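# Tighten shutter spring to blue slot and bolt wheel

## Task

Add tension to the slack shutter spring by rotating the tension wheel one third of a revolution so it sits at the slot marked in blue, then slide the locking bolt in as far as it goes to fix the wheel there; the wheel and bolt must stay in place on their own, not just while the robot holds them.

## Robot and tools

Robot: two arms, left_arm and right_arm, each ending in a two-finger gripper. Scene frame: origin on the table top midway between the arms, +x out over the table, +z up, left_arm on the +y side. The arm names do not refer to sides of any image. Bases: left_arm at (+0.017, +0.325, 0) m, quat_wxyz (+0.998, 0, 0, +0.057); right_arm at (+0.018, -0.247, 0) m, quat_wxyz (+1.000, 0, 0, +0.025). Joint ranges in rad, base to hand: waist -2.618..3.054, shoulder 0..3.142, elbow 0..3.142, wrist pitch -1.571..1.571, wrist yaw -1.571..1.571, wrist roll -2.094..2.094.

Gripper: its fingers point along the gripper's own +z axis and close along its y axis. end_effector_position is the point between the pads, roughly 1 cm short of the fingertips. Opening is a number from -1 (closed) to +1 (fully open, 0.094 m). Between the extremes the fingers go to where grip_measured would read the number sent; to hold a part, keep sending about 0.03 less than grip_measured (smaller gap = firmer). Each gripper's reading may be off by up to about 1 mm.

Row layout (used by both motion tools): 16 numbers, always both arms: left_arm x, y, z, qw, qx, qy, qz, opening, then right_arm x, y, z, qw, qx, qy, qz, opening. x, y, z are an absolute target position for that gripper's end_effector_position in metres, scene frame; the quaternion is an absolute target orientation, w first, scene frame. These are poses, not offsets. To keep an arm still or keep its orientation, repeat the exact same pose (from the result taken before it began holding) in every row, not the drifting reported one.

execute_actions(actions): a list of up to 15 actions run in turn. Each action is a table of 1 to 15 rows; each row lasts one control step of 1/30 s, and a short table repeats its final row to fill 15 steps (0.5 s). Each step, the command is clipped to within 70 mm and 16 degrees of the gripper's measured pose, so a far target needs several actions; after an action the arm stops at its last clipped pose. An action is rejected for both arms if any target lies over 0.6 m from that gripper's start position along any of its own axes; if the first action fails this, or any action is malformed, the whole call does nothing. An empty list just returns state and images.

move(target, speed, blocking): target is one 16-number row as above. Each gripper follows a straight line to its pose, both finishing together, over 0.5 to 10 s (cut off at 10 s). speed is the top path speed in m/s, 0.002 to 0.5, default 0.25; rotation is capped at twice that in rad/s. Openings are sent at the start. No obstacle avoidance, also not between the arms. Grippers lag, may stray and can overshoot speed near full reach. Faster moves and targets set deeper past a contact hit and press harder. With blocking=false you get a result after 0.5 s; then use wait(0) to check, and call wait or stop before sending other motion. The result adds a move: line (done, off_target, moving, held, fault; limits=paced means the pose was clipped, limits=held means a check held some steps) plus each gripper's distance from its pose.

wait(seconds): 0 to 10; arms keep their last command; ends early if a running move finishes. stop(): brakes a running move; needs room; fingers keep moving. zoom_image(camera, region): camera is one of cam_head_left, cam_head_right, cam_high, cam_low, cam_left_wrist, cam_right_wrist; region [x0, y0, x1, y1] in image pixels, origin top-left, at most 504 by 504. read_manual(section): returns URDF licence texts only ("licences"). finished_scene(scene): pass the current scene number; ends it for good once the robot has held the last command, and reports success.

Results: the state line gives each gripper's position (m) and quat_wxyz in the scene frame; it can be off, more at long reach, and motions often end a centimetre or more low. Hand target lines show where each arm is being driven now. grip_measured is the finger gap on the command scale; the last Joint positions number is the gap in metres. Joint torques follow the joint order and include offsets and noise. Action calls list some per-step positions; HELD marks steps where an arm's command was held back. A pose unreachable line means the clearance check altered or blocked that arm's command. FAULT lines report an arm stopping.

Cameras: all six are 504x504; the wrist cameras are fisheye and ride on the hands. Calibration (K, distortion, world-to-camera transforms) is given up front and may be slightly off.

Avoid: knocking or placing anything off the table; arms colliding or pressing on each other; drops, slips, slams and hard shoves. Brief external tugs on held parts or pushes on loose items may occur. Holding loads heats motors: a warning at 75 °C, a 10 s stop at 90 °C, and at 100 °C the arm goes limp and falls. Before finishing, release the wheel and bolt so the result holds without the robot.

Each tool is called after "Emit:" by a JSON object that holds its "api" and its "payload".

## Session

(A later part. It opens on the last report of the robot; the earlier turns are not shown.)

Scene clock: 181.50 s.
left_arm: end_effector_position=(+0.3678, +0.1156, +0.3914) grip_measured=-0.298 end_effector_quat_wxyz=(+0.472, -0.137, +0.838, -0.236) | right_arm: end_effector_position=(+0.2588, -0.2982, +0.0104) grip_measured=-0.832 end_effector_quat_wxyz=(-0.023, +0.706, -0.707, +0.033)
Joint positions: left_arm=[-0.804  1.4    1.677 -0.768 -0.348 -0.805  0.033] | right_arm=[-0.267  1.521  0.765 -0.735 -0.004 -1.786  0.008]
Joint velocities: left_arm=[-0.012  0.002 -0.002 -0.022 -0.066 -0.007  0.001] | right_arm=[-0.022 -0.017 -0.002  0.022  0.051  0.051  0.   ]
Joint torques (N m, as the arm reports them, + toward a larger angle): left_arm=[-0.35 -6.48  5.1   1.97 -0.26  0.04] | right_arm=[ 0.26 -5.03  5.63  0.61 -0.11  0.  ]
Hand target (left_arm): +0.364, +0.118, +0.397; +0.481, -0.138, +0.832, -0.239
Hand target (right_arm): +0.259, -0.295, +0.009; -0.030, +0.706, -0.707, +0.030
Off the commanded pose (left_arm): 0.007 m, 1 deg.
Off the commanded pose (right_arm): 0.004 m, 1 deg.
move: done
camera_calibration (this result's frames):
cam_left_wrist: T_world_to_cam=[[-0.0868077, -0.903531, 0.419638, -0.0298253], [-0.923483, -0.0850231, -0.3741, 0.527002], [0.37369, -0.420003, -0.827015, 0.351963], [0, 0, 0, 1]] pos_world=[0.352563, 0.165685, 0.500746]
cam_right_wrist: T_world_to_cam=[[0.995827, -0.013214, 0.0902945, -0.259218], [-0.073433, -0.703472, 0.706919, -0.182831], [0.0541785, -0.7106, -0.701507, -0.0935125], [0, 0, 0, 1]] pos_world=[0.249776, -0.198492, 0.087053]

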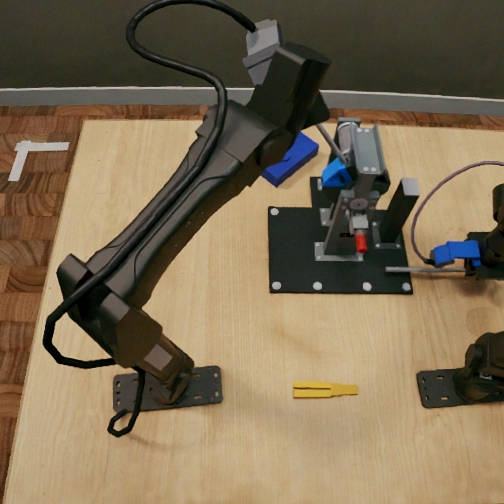

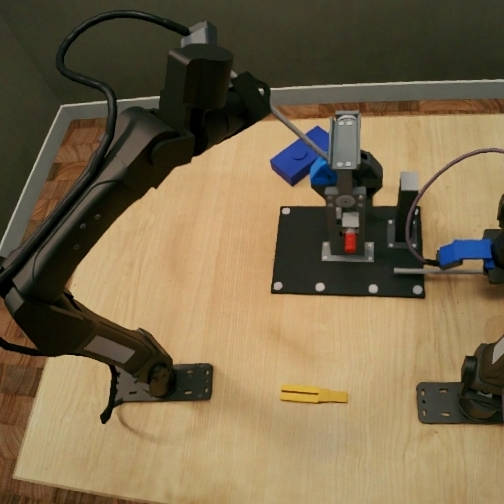

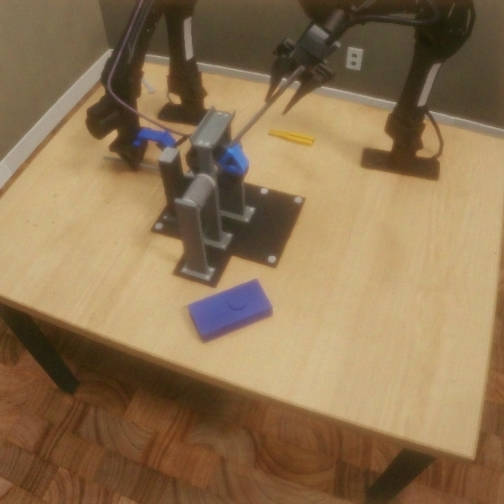

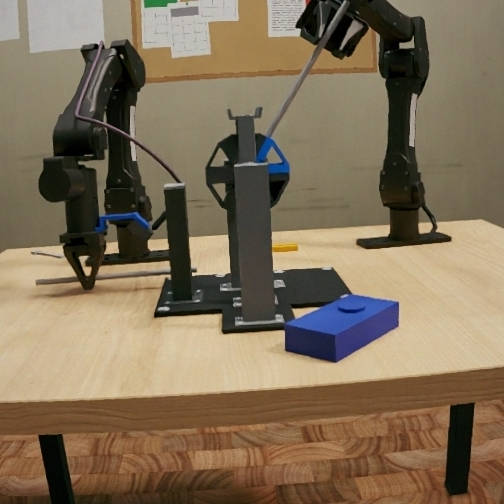

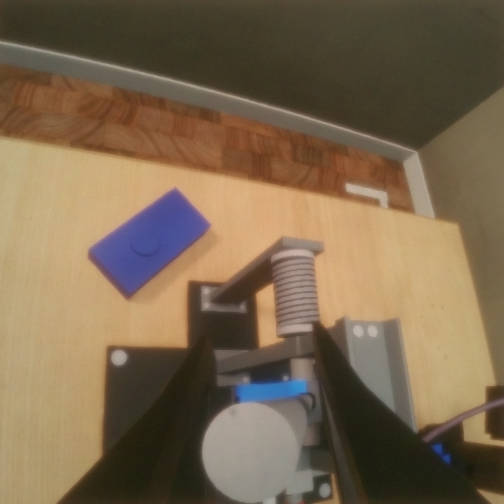

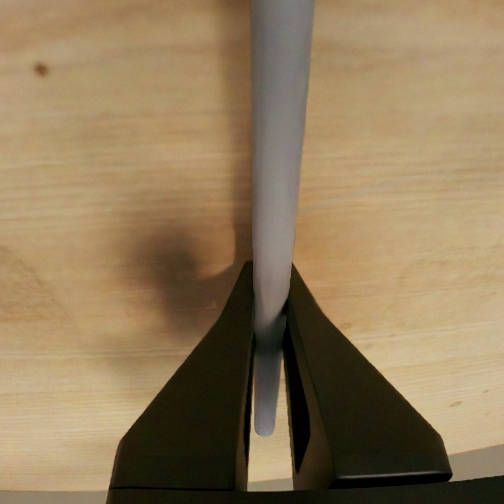

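Emit:
{"api": "execute_actions", "payload": {"actions": [[[0.3644,0.1184,0.397,0.481,-0.138,0.8325,-0.239,-0.3, 0.26,-0.295,0.004,0.03,-0.707,0.707,-0.03,-0.86]],[[0.3644,0.1184,0.397,0.481,-0.138,0.8325,-0.239,-0.3, 0.26,-0.295,0.004,0.03,-0.707,0.707,-0.03,-0.8],[0.3644,0.1184,0.397,0.481,-0.138,0.8325,-0.239,-0.3, 0.26,-0.295,0.004,0.03,-0.707,0.707,-0.03,-0.8],[0.3644,0.1184,0.397,0.481,-0.138,0.8325,-0.239,-0.3, 0.26,-0.295,0.004,0.03,-0.707,0.707,-0.03,-0.8],[0.3644,0.1184,0.397,0.481,-0.138,0.8325,-0.239,-0.3, 0.26,-0.295,0.004,0.03,-0.707,0.707,-0.03,-0.79],[0.3644,0.1184,0.397,0.481,-0.138,0.8325,-0.239,-0.3, 0.26,-0.295,0.004,0.03,-0.707,0.707,-0.03,-0.79],[0.3644,0.1184,0.397,0.481,-0.138,0.8325,-0.239,-0.3, 0.26,-0.295,0.004,0.03,-0.707,0.707,-0.03,-0.78],[0.3644,0.1184,0.397,0.481,-0.138,0.8325,-0.239,-0.3, 0.26,-0.295,0.004,0.03,-0.707,0.707,-0.03,-0.77],[0.3644,0.1184,0.397,0.481,-0.138,0.8325,-0.239,-0.3, 0.26,-0.295,0.004,0.03,-0.707,0.707,-0.03,-0.75]],[[0.3644,0.1184,0.397,0.481,-0.138,0.8325,-0.239,-0.3, 0.26,-0.295,0.012,0.03,-0.707,0.707,-0.03,-0.3]]]}}

Emit:
{"api": "move", "payload": {"target": [0.3644,0.1184,0.397,0.481,-0.138,0.8325,-0.239,-0.3, 0.24,-0.25,0.12,0.2,-0.72,0.63,-0.2,0.3], "speed": 0.2}}

Emit:
{"api": "move", "payload": {"target": [0.3644,0.1184,0.397,0.481,-0.138,0.8325,-0.239,-0.3, 0.21,-0.07,0.15,0.653,-0.653,0.271,-0.271,0.3], "speed": 0.2}}

Scene clock: 198.77 s.
left_arm: end_effector_position=(+0.3678, +0.1156, +0.3914) grip_measured=-0.298 end_effector_quat_wxyz=(+0.472, -0.137, +0.838, -0.236) | right_arm: end_effector_position=(+0.2593, -0.2979, +0.0053) grip_measured=-0.302 end_effector_quat_wxyz=(-0.024, +0.706, -0.707, +0.032)
Joint positions: left_arm=[-0.804  1.4    1.677 -0.768 -0.348 -0.805  0.033] | right_arm=[-0.267  1.533  0.754 -0.711 -0.006 -1.786  0.033]
Joint velocities: left_arm=[ 0.007 -0.002 -0.017 -0.037 -0.007  0.051 -0.   ] | right_arm=[-0.002 -0.007 -0.007 -0.051 -0.007 -0.022 -0.   ]
Joint torques (N m, as the arm reports them, + toward a larger angle): left_arm=[-0.38 -6.47  5.11  1.98 -0.25  0.04] | right_arm=[ 0.28 -6.49  7.21  0.23 -0.11  0.01]
Hand target (left_arm): +0.364, +0.118, +0.397; +0.481, -0.138, +0.832, -0.239
Hand target (right_arm): +0.260, -0.295, +0.012; -0.030, +0.706, -0.706, +0.030
Off the commanded pose (left_arm): 0.007 m, 1 deg.
Off the commanded pose (right_arm): 0.007 m, 1 deg.
Step readings (end_effector_position; steps 1 to 15: 1st action; 16 to 30: 2nd action; 31 to 45: 3rd action):
0: left_arm (+0.3678, +0.1156, +0.3914) | right_arm (+0.2591, -0.2983, +0.0104)
1: left_arm (+0.3678, +0.1156, +0.3914) | right_arm (+0.2591, -0.2983, +0.0099)
2: left_arm (+0.3678, +0.1156, +0.3914) | right_arm (+0.2595, -0.2984, +0.0091)
4: left_arm (+0.3678, +0.1156, +0.3914) | right_arm (+0.2590, -0.2983, +0.0071)
8: left_arm (+0.3678, +0.1156, +0.3914) | right_arm (+0.2579, -0.2980, +0.0049)
15: left_arm (+0.3678, +0.1156, +0.3914) | right_arm (+0.2590, -0.2983, +0.0050)
16: left_arm (+0.3678, +0.1156, +0.3914) | right_arm (+0.2590, -0.2983, +0.0050)
17: left_arm (+0.3678, +0.1156, +0.3914) | right_arm (+0.2590, -0.2983, +0.0050)
19: left_arm (+0.3678, +0.1156, +0.3914) | right_arm (+0.2591, -0.2982, +0.0050)
23: left_arm (+0.3678, +0.1156, +0.3914) | right_arm (+0.2593, -0.2982, +0.0050)
30: left_arm (+0.3678, +0.1156, +0.3914) | right_arm (+0.2597, -0.2982, +0.0051)
31: left_arm (+0.3678, +0.1156, +0.3914) | right_arm (+0.2595, -0.2981, +0.0051)
32: left_arm (+0.3678, +0.1156, +0.3914) | right_arm (+0.2591, -0.2980, +0.0051)
34: left_arm (+0.3678, +0.1156, +0.3914) | right_arm (+0.2592, -0.2979, +0.0053)
38: left_arm (+0.3678, +0.1156, +0.3914) | right_arm (+0.2593, -0.2979, +0.0053)
45: end_effector_position above
camera_calibration (this result's frames):
cam_left_wrist: T_world_to_cam=[[-0.0868077, -0.903531, 0.419638, -0.0298253], [-0.923483, -0.0850231, -0.3741, 0.527002], [0.37369, -0.420003, -0.827015, 0.351963], [0, 0, 0, 1]] pos_world=[0.352563, 0.165685, 0.500746]
cam_right_wrist: T_world_to_cam=[[0.995751, -0.0132253, 0.0911267, -0.259185], [-0.0739136, -0.705001, 0.705344, -0.179302], [0.054916, -0.709083, -0.702983, -0.0966072], [0, 0, 0, 1]] pos_world=[0.250136, -0.198339, 0.0821752]

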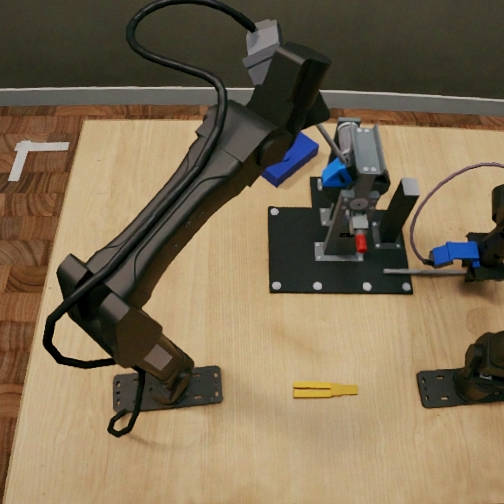

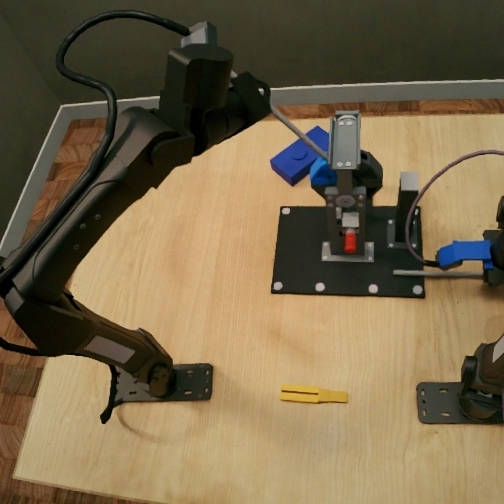

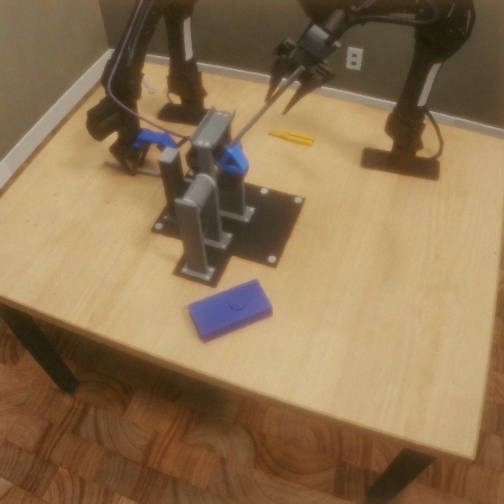

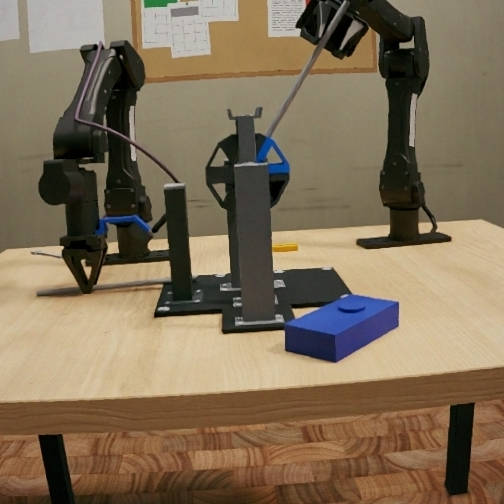

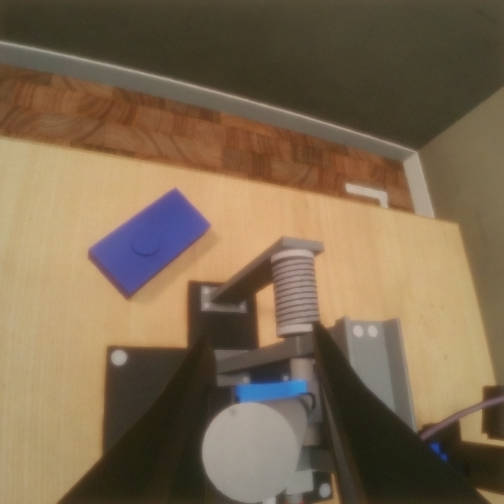

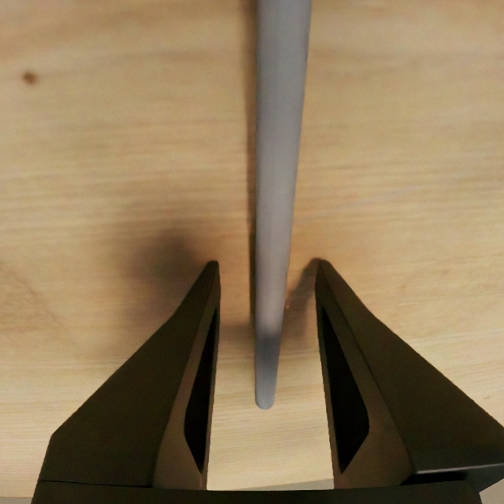

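Scene clock: 200.47 s.
left_arm: end_effector_position=(+0.3678, +0.1156, +0.3914) grip_measured=-0.298 end_effector_quat_wxyz=(+0.472, -0.137, +0.838, -0.236) | right_arm: end_effector_position=(+0.2485, -0.2565, +0.1206) grip_measured=+0.299 end_effector_quat_wxyz=(-0.196, +0.718, -0.634, +0.208)
Joint positions: left_arm=[-0.804  1.4    1.677 -0.768 -0.348 -0.805  0.033] | right_arm=[-0.154  0.837  0.652 -0.81  -0.075 -1.777  0.061]
Joint velocities: left_arm=[-0.017 -0.007 -0.002 -0.007 -0.037  0.007 -0.001] | right_arm=[-0.007  0.007  0.002  0.007  0.007 -0.007  0.001]
Joint torques (N m, as the arm reports them, + toward a larger angle): left_arm=[-0.36 -6.49  5.09  1.97 -0.26  0.04] | right_arm=[ 1.07 -1.73  6.8   1.16 -0.13  0.12]
Hand target (left_arm): +0.364, +0.118, +0.397; +0.481, -0.138, +0.832, -0.239
Hand target (right_arm): +0.244, -0.251, +0.120; -0.202, +0.720, -0.633, +0.200
Off the commanded pose (left_arm): 0.007 m, 1 deg.
Off the commanded pose (right_arm): 0.011 m, 1 deg.
move: off_target (right_arm)
camera_calibration (this result's frames):
cam_left_wrist: T_world_to_cam=[[-0.0868077, -0.903531, 0.419638, -0.0298253], [-0.923483, -0.0850231, -0.3741, 0.527002], [0.37369, -0.420003, -0.827015, 0.351963], [0, 0, 0, 1]] pos_world=[0.352563, 0.165685, 0.500746]
cam_right_wrist: T_world_to_cam=[[0.824704, 0.105761, 0.555587, -0.241466], [-0.320265, -0.722345, 0.612901, -0.16437], [0.466147, -0.683397, -0.56185, -0.0982685], [0, 0, 0, 1]] pos_world=[0.192304, -0.160351, 0.179686]

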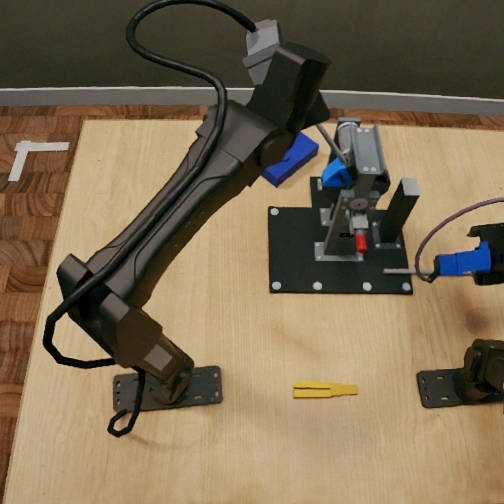

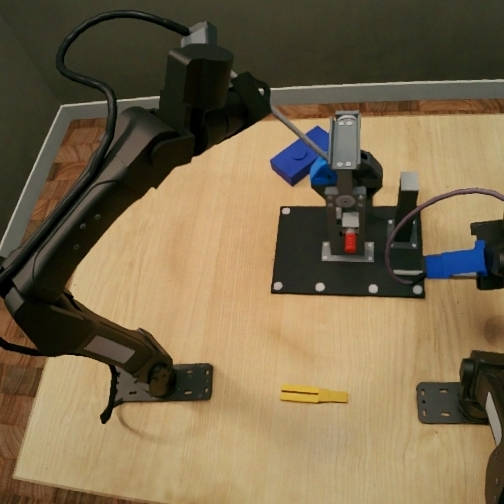

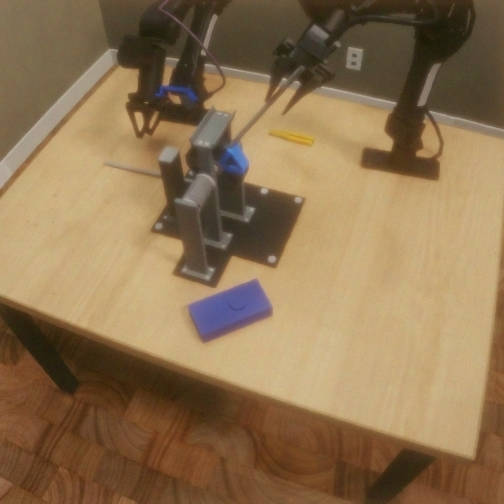

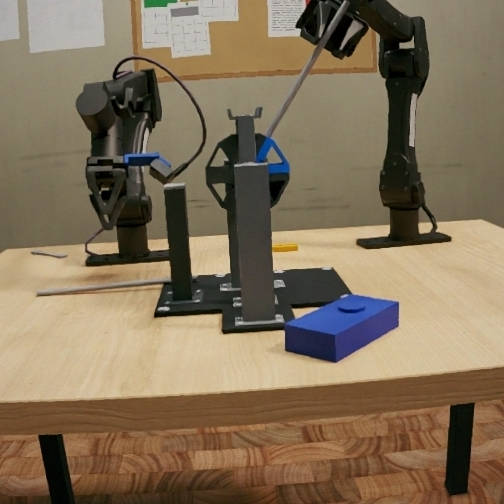

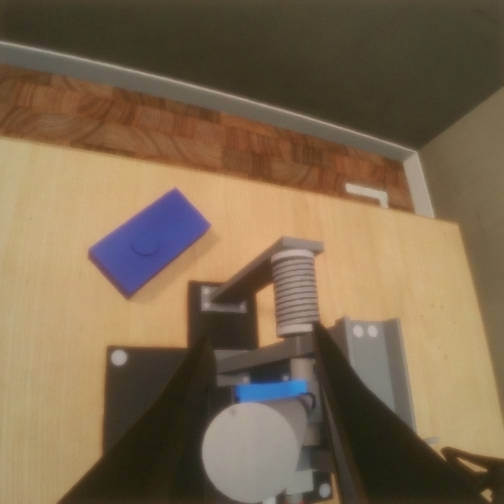

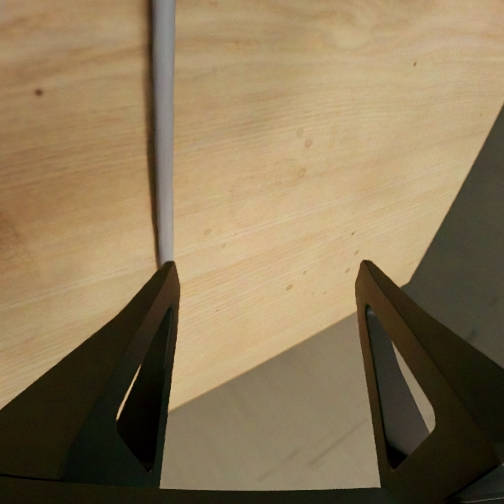

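Scene clock: 204.40 s.
left_arm: end_effector_position=(+0.3678, +0.1156, +0.3914) grip_measured=-0.298 end_effector_quat_wxyz=(+0.472, -0.137, +0.838, -0.236) | right_arm: end_effector_position=(+0.2133, -0.0714, +0.1516) grip_measured=+0.299 end_effector_quat_wxyz=(-0.615, +0.688, -0.288, +0.255)
Joint positions: left_arm=[-0.804  1.4    1.677 -0.768 -0.348 -0.805  0.033] | right_arm=[ 0.569  0.243 -0.007  0.136 -0.162 -1.586  0.061]
Joint velocities: left_arm=[-0.002 -0.002  0.002 -0.022 -0.022  0.007 -0.   ] | right_arm=[ 0.012 -0.022 -0.017  0.007 -0.022 -0.022  0.001]
Joint torques (N m, as the arm reports them, + toward a larger angle): left_arm=[-0.32 -6.48  5.09  1.97 -0.26  0.03] | right_arm=[ 1.03  2.72  7.45  2.02  0.02 -0.06]
Hand target (left_arm): +0.364, +0.118, +0.397; +0.481, -0.138, +0.832, -0.239
Hand target (right_arm): +0.212, -0.069, +0.150; -0.615, +0.690, -0.285, +0.254
Off the commanded pose (left_arm): 0.007 m, 1 deg.
Off the commanded pose (right_arm): 0.004 m, 6 deg.
joint sent to its limit (right arm) — the command would take joint 3 (elbow) past its lower limit, so that joint was sent only as far as its limit.
move: off_target (right_arm)
camera_calibration (this result's frames):
cam_left_wrist: T_world_to_cam=[[-0.0868077, -0.903531, 0.419638, -0.0298253], [-0.923483, -0.0850231, -0.3741, 0.527002], [0.37369, -0.420003, -0.827015, 0.351963], [0, 0, 0, 1]] pos_world=[0.352563, 0.165685, 0.500746]
cam_right_wrist: T_world_to_cam=[[0.0832522, 0.0606348, 0.994682, -0.160797], [0.00658581, -0.998159, 0.0602955, -0.0665261], [0.996507, 0.00153106, -0.0834983, -0.0746596], [0, 0, 0, 1]] pos_world=[0.0882236, -0.0565395, 0.157719]

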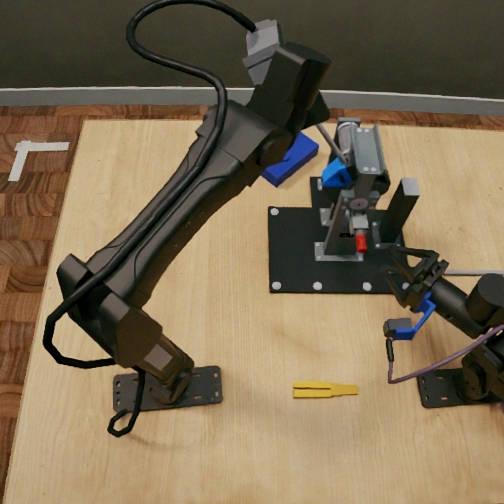

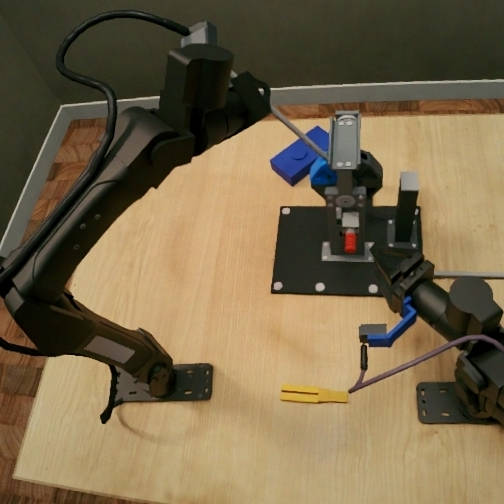

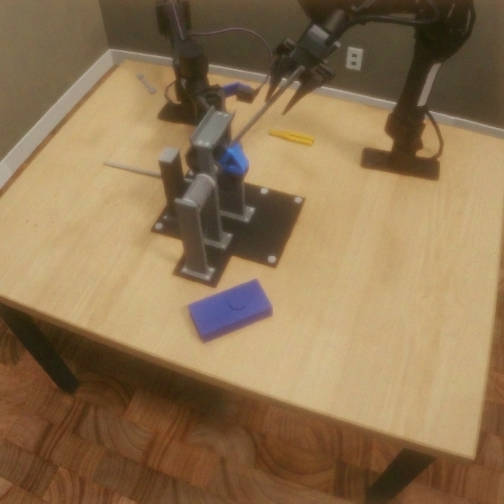

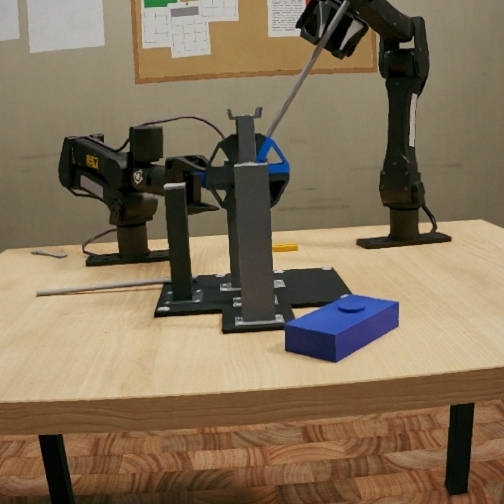

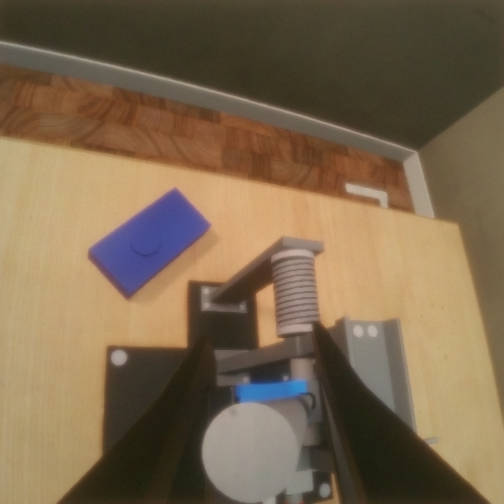

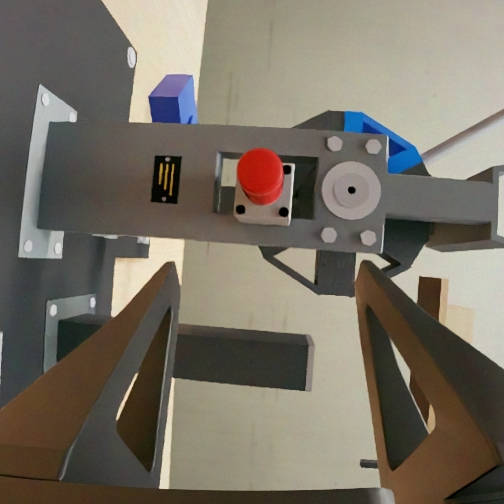

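Emit:
{"api": "move", "payload": {"target": [0.3644,0.1184,0.397,0.481,-0.138,0.8325,-0.239,-0.3, 0.22,-0.052,0.162,0.462,-0.800,0.192,-0.332,0.3], "speed": 0.15}}

Emit:
{"api": "move", "payload": {"target": [0.3644,0.1184,0.397,0.481,-0.138,0.8325,-0.239,-0.3, 0.248,-0.024,0.147,0.462,-0.800,0.192,-0.332,0.0], "speed": 0.06}}

Scene clock: 214.83 s.
left_arm: end_effector_position=(+0.3678, +0.1156, +0.3914) grip_measured=-0.298 end_effector_quat_wxyz=(+0.472, -0.137, +0.838, -0.236) | right_arm: end_effector_position=(+0.2195, -0.0558, +0.1510) grip_measured=+0.299 end_effector_quat_wxyz=(-0.456, +0.802, -0.195, +0.332)
Joint positions: left_arm=[-0.804  1.4    1.677 -0.768 -0.348 -0.805  0.033] | right_arm=[ 0.785  0.549  0.25  -0.075  0.123 -1.913  0.061]
Joint velocities: left_arm=[-0.022 -0.022 -0.002 -0.022  0.022 -0.037 -0.   ] | right_arm=[ 0.007 -0.002  0.002 -0.007  0.007 -0.11  -0.   ]
Joint torques (N m, as the arm reports them, + toward a larger angle): left_arm=[-0.35 -6.49  5.07  1.97 -0.26  0.03] | right_arm=[ 1.09  1.55 10.41  1.8   0.07 -0.05]
Hand target (left_arm): +0.364, +0.118, +0.397; +0.481, -0.138, +0.832, -0.239
Hand target (right_arm): +0.220, -0.052, +0.162; -0.460, +0.800, -0.190, +0.335
Off the commanded pose (left_arm): 0.007 m, 1 deg.
Off the commanded pose (right_arm): 0.012 m, 1 deg.
move: off_target (right_arm)
camera_calibration (this result's frames):
cam_left_wrist: T_world_to_cam=[[-0.0868077, -0.903531, 0.419638, -0.0298253], [-0.923483, -0.0850231, -0.3741, 0.527002], [0.37369, -0.420003, -0.827015, 0.351963], [0, 0, 0, 1]] pos_world=[0.352563, 0.165685, 0.500746]
cam_right_wrist: T_world_to_cam=[[0.0110715, 0.493364, 0.869753, -0.102876], [0.00280302, -0.869818, 0.493365, -0.108386], [0.999935, -0.00302434, -0.0110131, -0.0928387], [0, 0, 0, 1]] pos_world=[0.0942755, -0.0438016, 0.141928]

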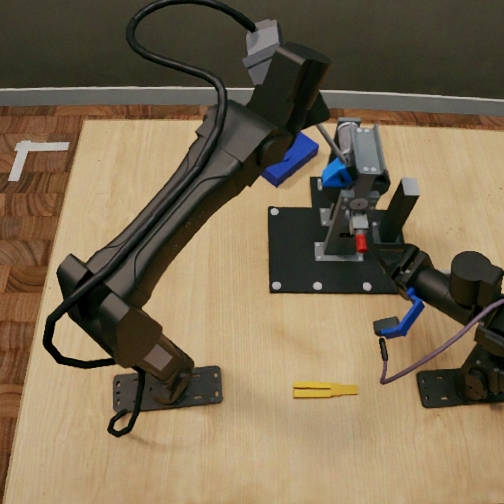

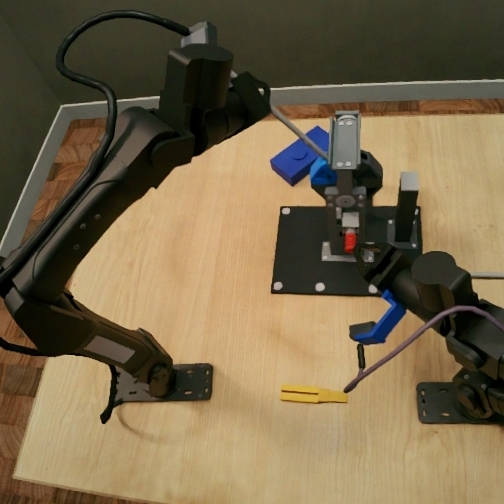

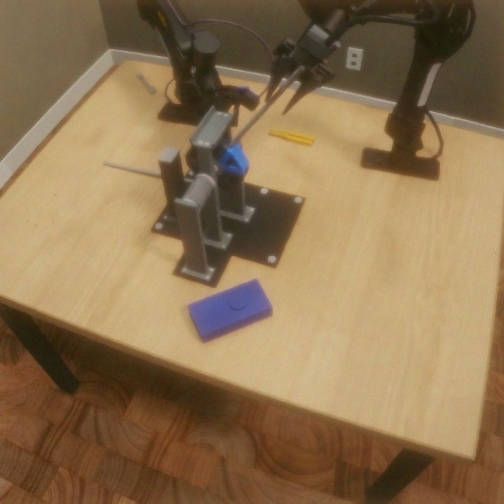

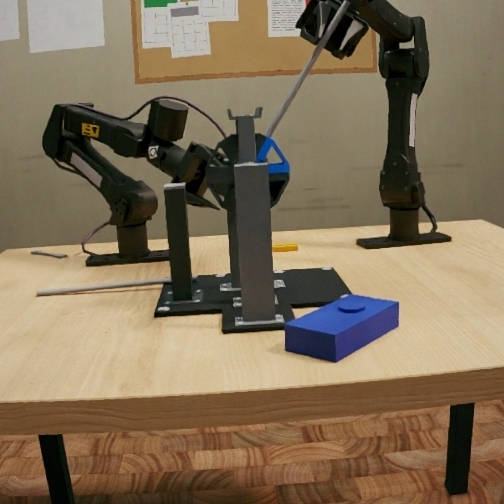

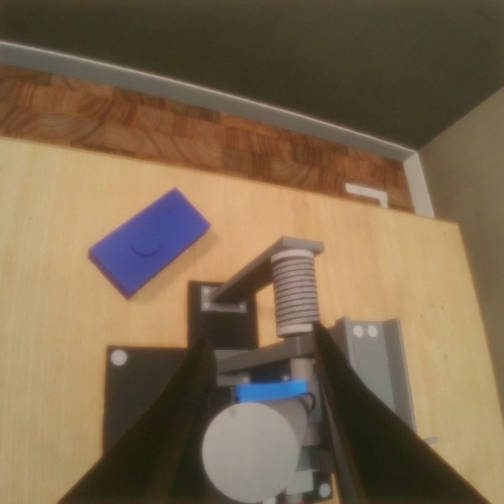

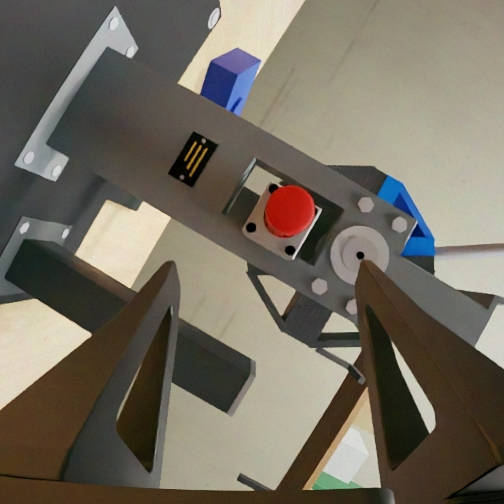

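Scene clock: 216.07 s.
left_arm: end_effector_position=(+0.3678, +0.1156, +0.3914) grip_measured=-0.298 end_effector_quat_wxyz=(+0.472, -0.137, +0.838, -0.236) | right_arm: end_effector_position=(+0.2410, -0.0298, +0.1314) grip_measured=+0.001 end_effector_quat_wxyz=(-0.449, +0.810, -0.193, +0.325)
Joint positions: left_arm=[-0.804  1.4    1.677 -0.768 -0.348 -0.805  0.033] | right_arm=[ 0.785  0.856  0.25   0.206  0.115 -1.914  0.047]
Joint velocities: left_arm=[-0.017 -0.002 -0.007 -0.051 -0.022 -0.051 -0.   ] | right_arm=[-0.022 -0.012 -0.017  0.007 -0.007  0.022 -0.   ]
Joint torques (N m, as the arm reports them, + toward a larger angle): left_arm=[-0.36 -6.48  5.09  1.97 -0.25  0.03] | right_arm=[-0.78 -0.05  9.96  1.95 -0.07 -0.06]
Hand target (left_arm): +0.364, +0.118, +0.397; +0.481, -0.138, +0.832, -0.239
Hand target (right_arm): +0.247, -0.025, +0.147; -0.462, +0.800, -0.192, +0.332
Off the commanded pose (left_arm): 0.007 m, 1 deg.
Off the commanded pose (right_arm): 0.018 m, 2 deg.
move: off_target (right_arm)
camera_calibration (this result's frames):
cam_left_wrist: T_world_to_cam=[[-0.0868077, -0.903531, 0.419638, -0.0298253], [-0.923483, -0.0850231, -0.3741, 0.527002], [0.37369, -0.420003, -0.827015, 0.351963], [0, 0, 0, 1]] pos_world=[0.352563, 0.165685, 0.500746]
cam_right_wrist: T_world_to_cam=[[0.0230298, 0.508503, 0.860752, -0.100106], [0.0191988, -0.861047, 0.508163, -0.0818351], [0.99955, 0.00482246, -0.0295924, -0.111719], [0, 0, 0, 1]] pos_world=[0.115545, -0.0190208, 0.124446]

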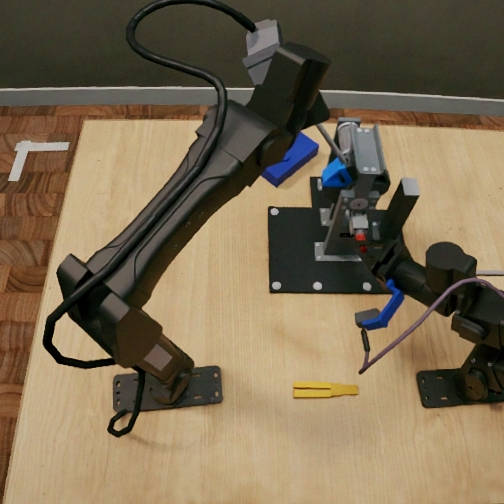

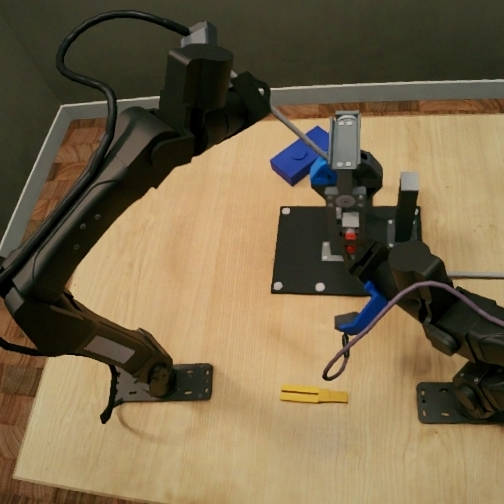

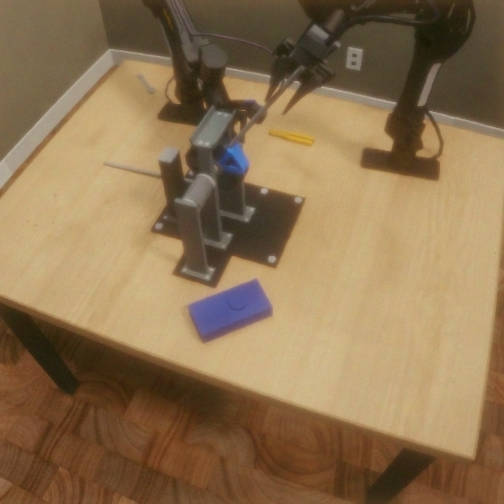

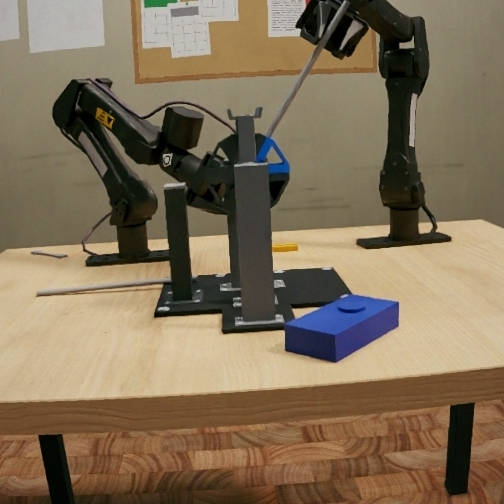

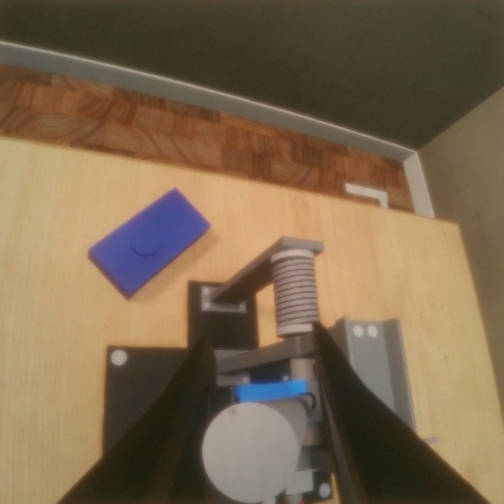

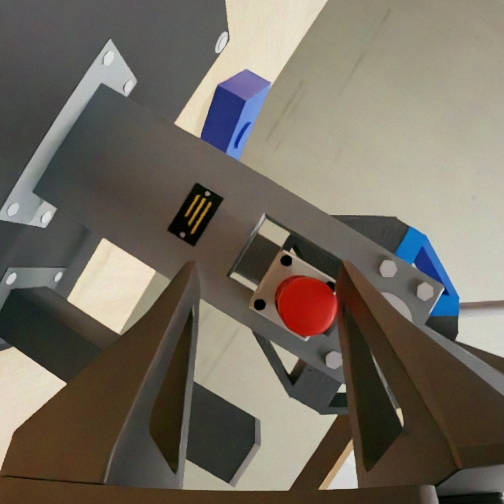

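Emit:
{"api": "move", "payload": {"target": [0.3644,0.1184,0.397,0.481,-0.138,0.8325,-0.239,-0.3, 0.25,-0.024,0.157,0.462,-0.800,0.192,-0.332,0.0], "speed": 0.06}}

Scene clock: 219.40 s.
left_arm: end_effector_position=(+0.3678, +0.1156, +0.3914) grip_measured=-0.298 end_effector_quat_wxyz=(+0.472, -0.137, +0.838, -0.236) | right_arm: end_effector_position=(+0.2443, -0.0242, +0.1480) grip_measured=+0.001 end_effector_quat_wxyz=(-0.460, +0.803, -0.189, +0.328)
Joint positions: left_arm=[-0.804  1.4    1.677 -0.768 -0.348 -0.805  0.033] | right_arm=[ 0.785  0.856  0.294  0.189  0.107 -1.917  0.047]
Joint velocities: left_arm=[-0.002 -0.002  0.007 -0.007 -0.022 -0.051 -0.   ] | right_arm=[-0.017 -0.007  0.007 -0.007 -0.037 -0.051 -0.001]
Joint torques (N m, as the arm reports them, + toward a larger angle): left_arm=[-0.33 -6.51  5.08  1.97 -0.26  0.03] | right_arm=[-1.6  -0.25  9.89  1.77 -0.04 -0.09]
Hand target (left_arm): +0.364, +0.118, +0.397; +0.481, -0.138, +0.832, -0.239
Hand target (right_arm): +0.250, -0.024, +0.157; -0.462, +0.800, -0.192, +0.332
Off the commanded pose (left_arm): 0.007 m, 1 deg.
Off the commanded pose (right_arm): 0.011 m, 1 deg.
move: off_target (right_arm)
camera_calibration (this result's frames):
cam_left_wrist: T_world_to_cam=[[-0.0868077, -0.903531, 0.419638, -0.0298253], [-0.923483, -0.0850231, -0.3741, 0.527002], [0.37369, -0.420003, -0.827015, 0.351963], [0, 0, 0, 1]] pos_world=[0.352563, 0.165685, 0.500746]
cam_right_wrist: T_world_to_cam=[[0.0039083, 0.491425, 0.870911, -0.114558], [0.0174768, -0.870818, 0.491295, -0.0827338], [0.99984, 0.0133006, -0.0119919, -0.117051], [0, 0, 0, 1]] pos_world=[0.118926, -0.0141926, 0.139013]

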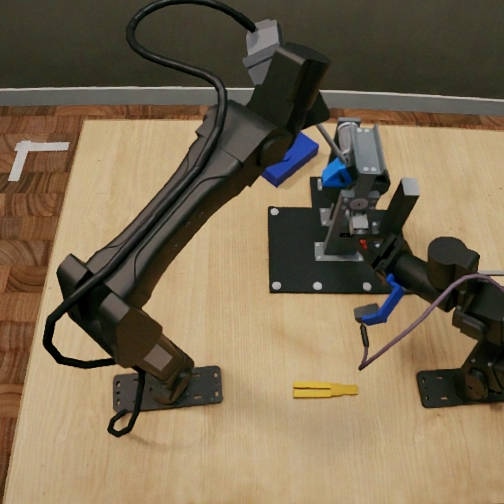

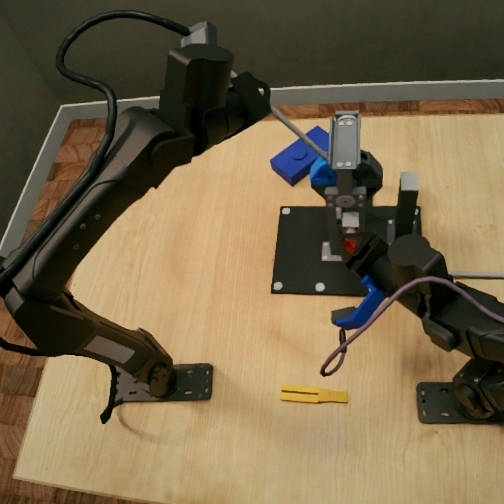

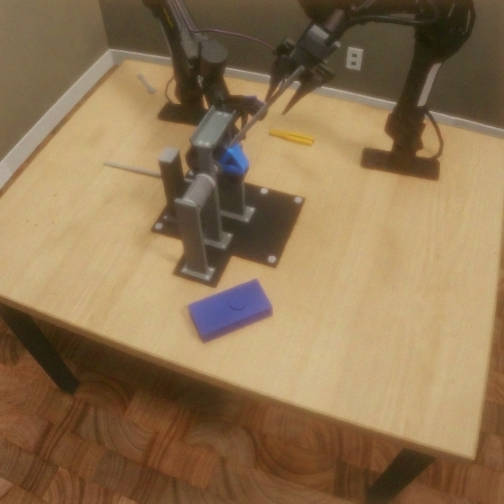

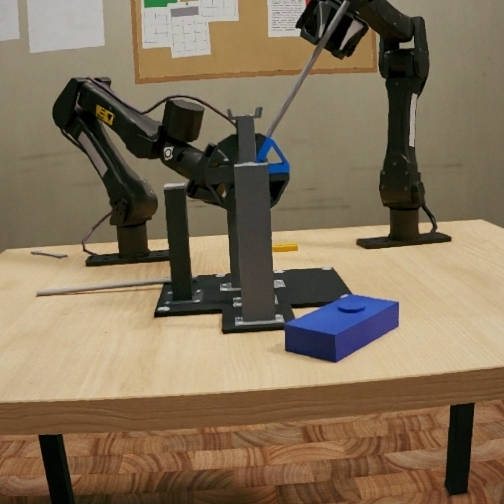

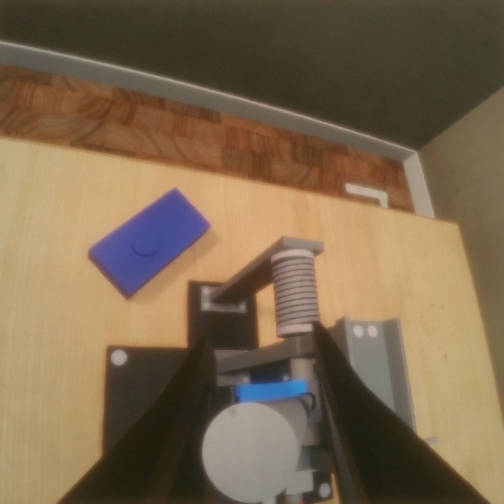

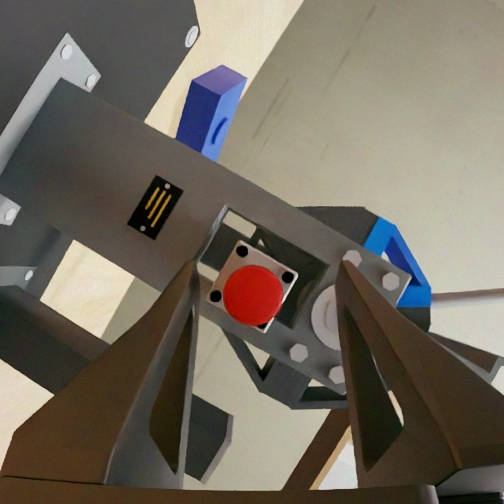

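Emit:
{"api": "move", "payload": {"target": [0.3644,0.1184,0.397,0.481,-0.138,0.8325,-0.239,-0.6, 0.246,-0.025,0.147,0.462,-0.800,0.192,-0.332,-0.68], "speed": 0.04}}

Scene clock: 224.20 s.
left_arm: end_effector_position=(+0.3680, +0.1134, +0.3932) grip_measured=-0.598 end_effector_quat_wxyz=(+0.473, -0.136, +0.836, -0.242) | right_arm: end_effector_position=(+0.2438, -0.0259, +0.1432) grip_measured=-0.655 end_effector_quat_wxyz=(-0.453, +0.807, -0.191, +0.326)
Joint positions: left_arm=[-0.805  1.4    1.677 -0.758 -0.341 -0.806  0.019] | right_arm=[ 0.784  0.858  0.289  0.181  0.111 -1.917  0.016]
Joint velocities: left_arm=[-0.002  0.002  0.012  0.007 -0.11   0.007  0.001] | right_arm=[-0.017 -0.017  0.012  0.022  0.022  0.051  0.   ]
Joint torques (N m, as the arm reports them, + toward a larger angle): left_arm=[-0.26 -6.48  5.08  1.88 -0.32  0.04] | right_arm=[-0.33 -0.69  7.17  2.18  0.02 -0.01]
Hand target (left_arm): +0.364, +0.118, +0.397; +0.481, -0.138, +0.832, -0.239
Hand target (right_arm): +0.246, -0.025, +0.147; -0.462, +0.800, -0.192, +0.332
Off the commanded pose (left_arm): 0.007 m, 1 deg.
Off the commanded pose (right_arm): 0.005 m, 1 deg.
move: done
camera_calibration (this result's frames):
cam_left_wrist: T_world_to_cam=[[-0.094974, -0.898883, 0.427772, -0.0332841], [-0.922167, -0.0824112, -0.377911, 0.528327], [0.374951, -0.430369, -0.821093, 0.350876], [0, 0, 0, 1]] pos_world=[0.352483, 0.164628, 0.502001]
cam_right_wrist: T_world_to_cam=[[0.0136187, 0.501783, 0.864886, -0.110758], [0.0185113, -0.864945, 0.501525, -0.0835062], [0.999736, 0.00918009, -0.0210681, -0.115317], [0, 0, 0, 1]] pos_world=[0.118341, -0.015593, 0.135244]

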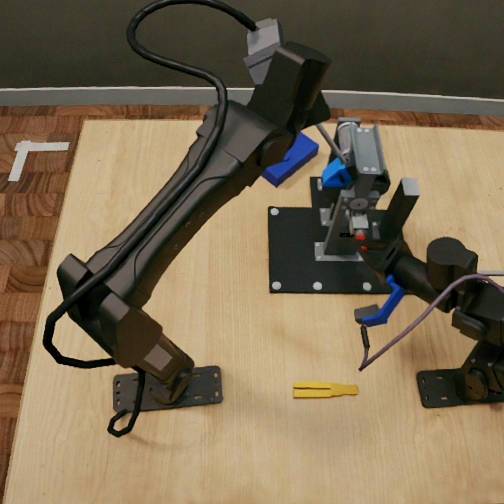

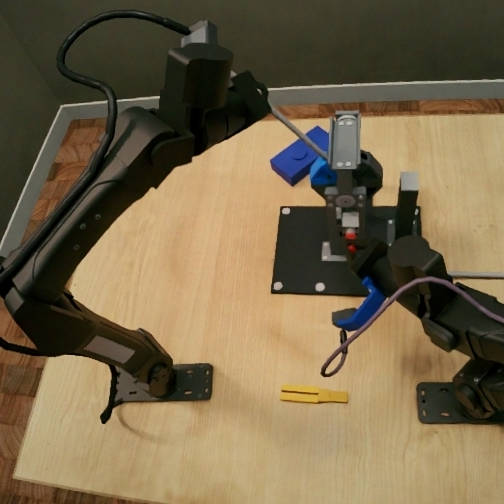

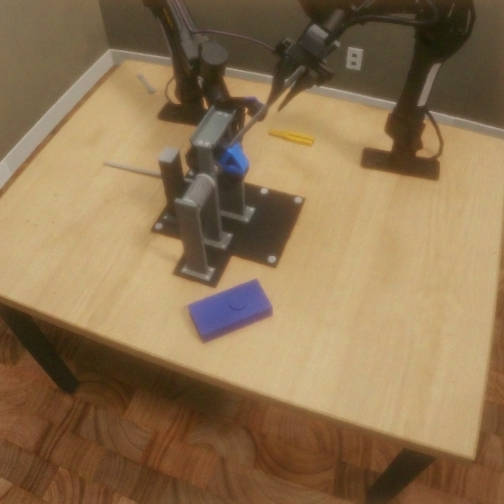

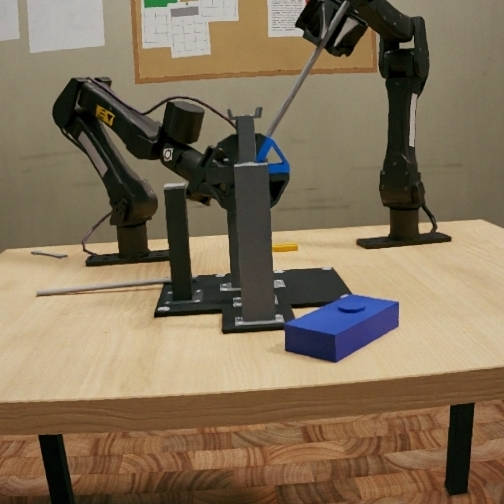

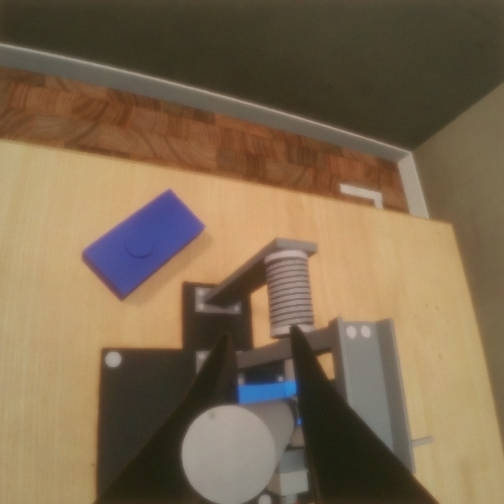

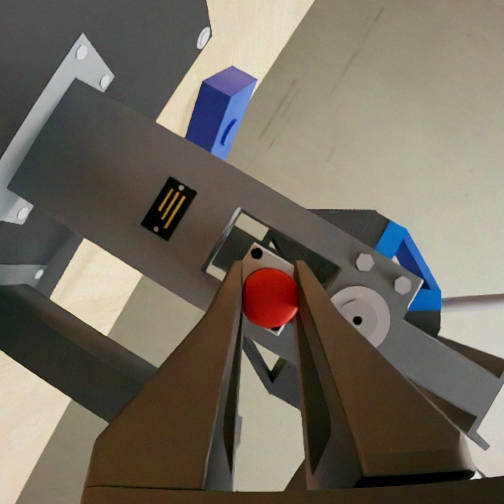

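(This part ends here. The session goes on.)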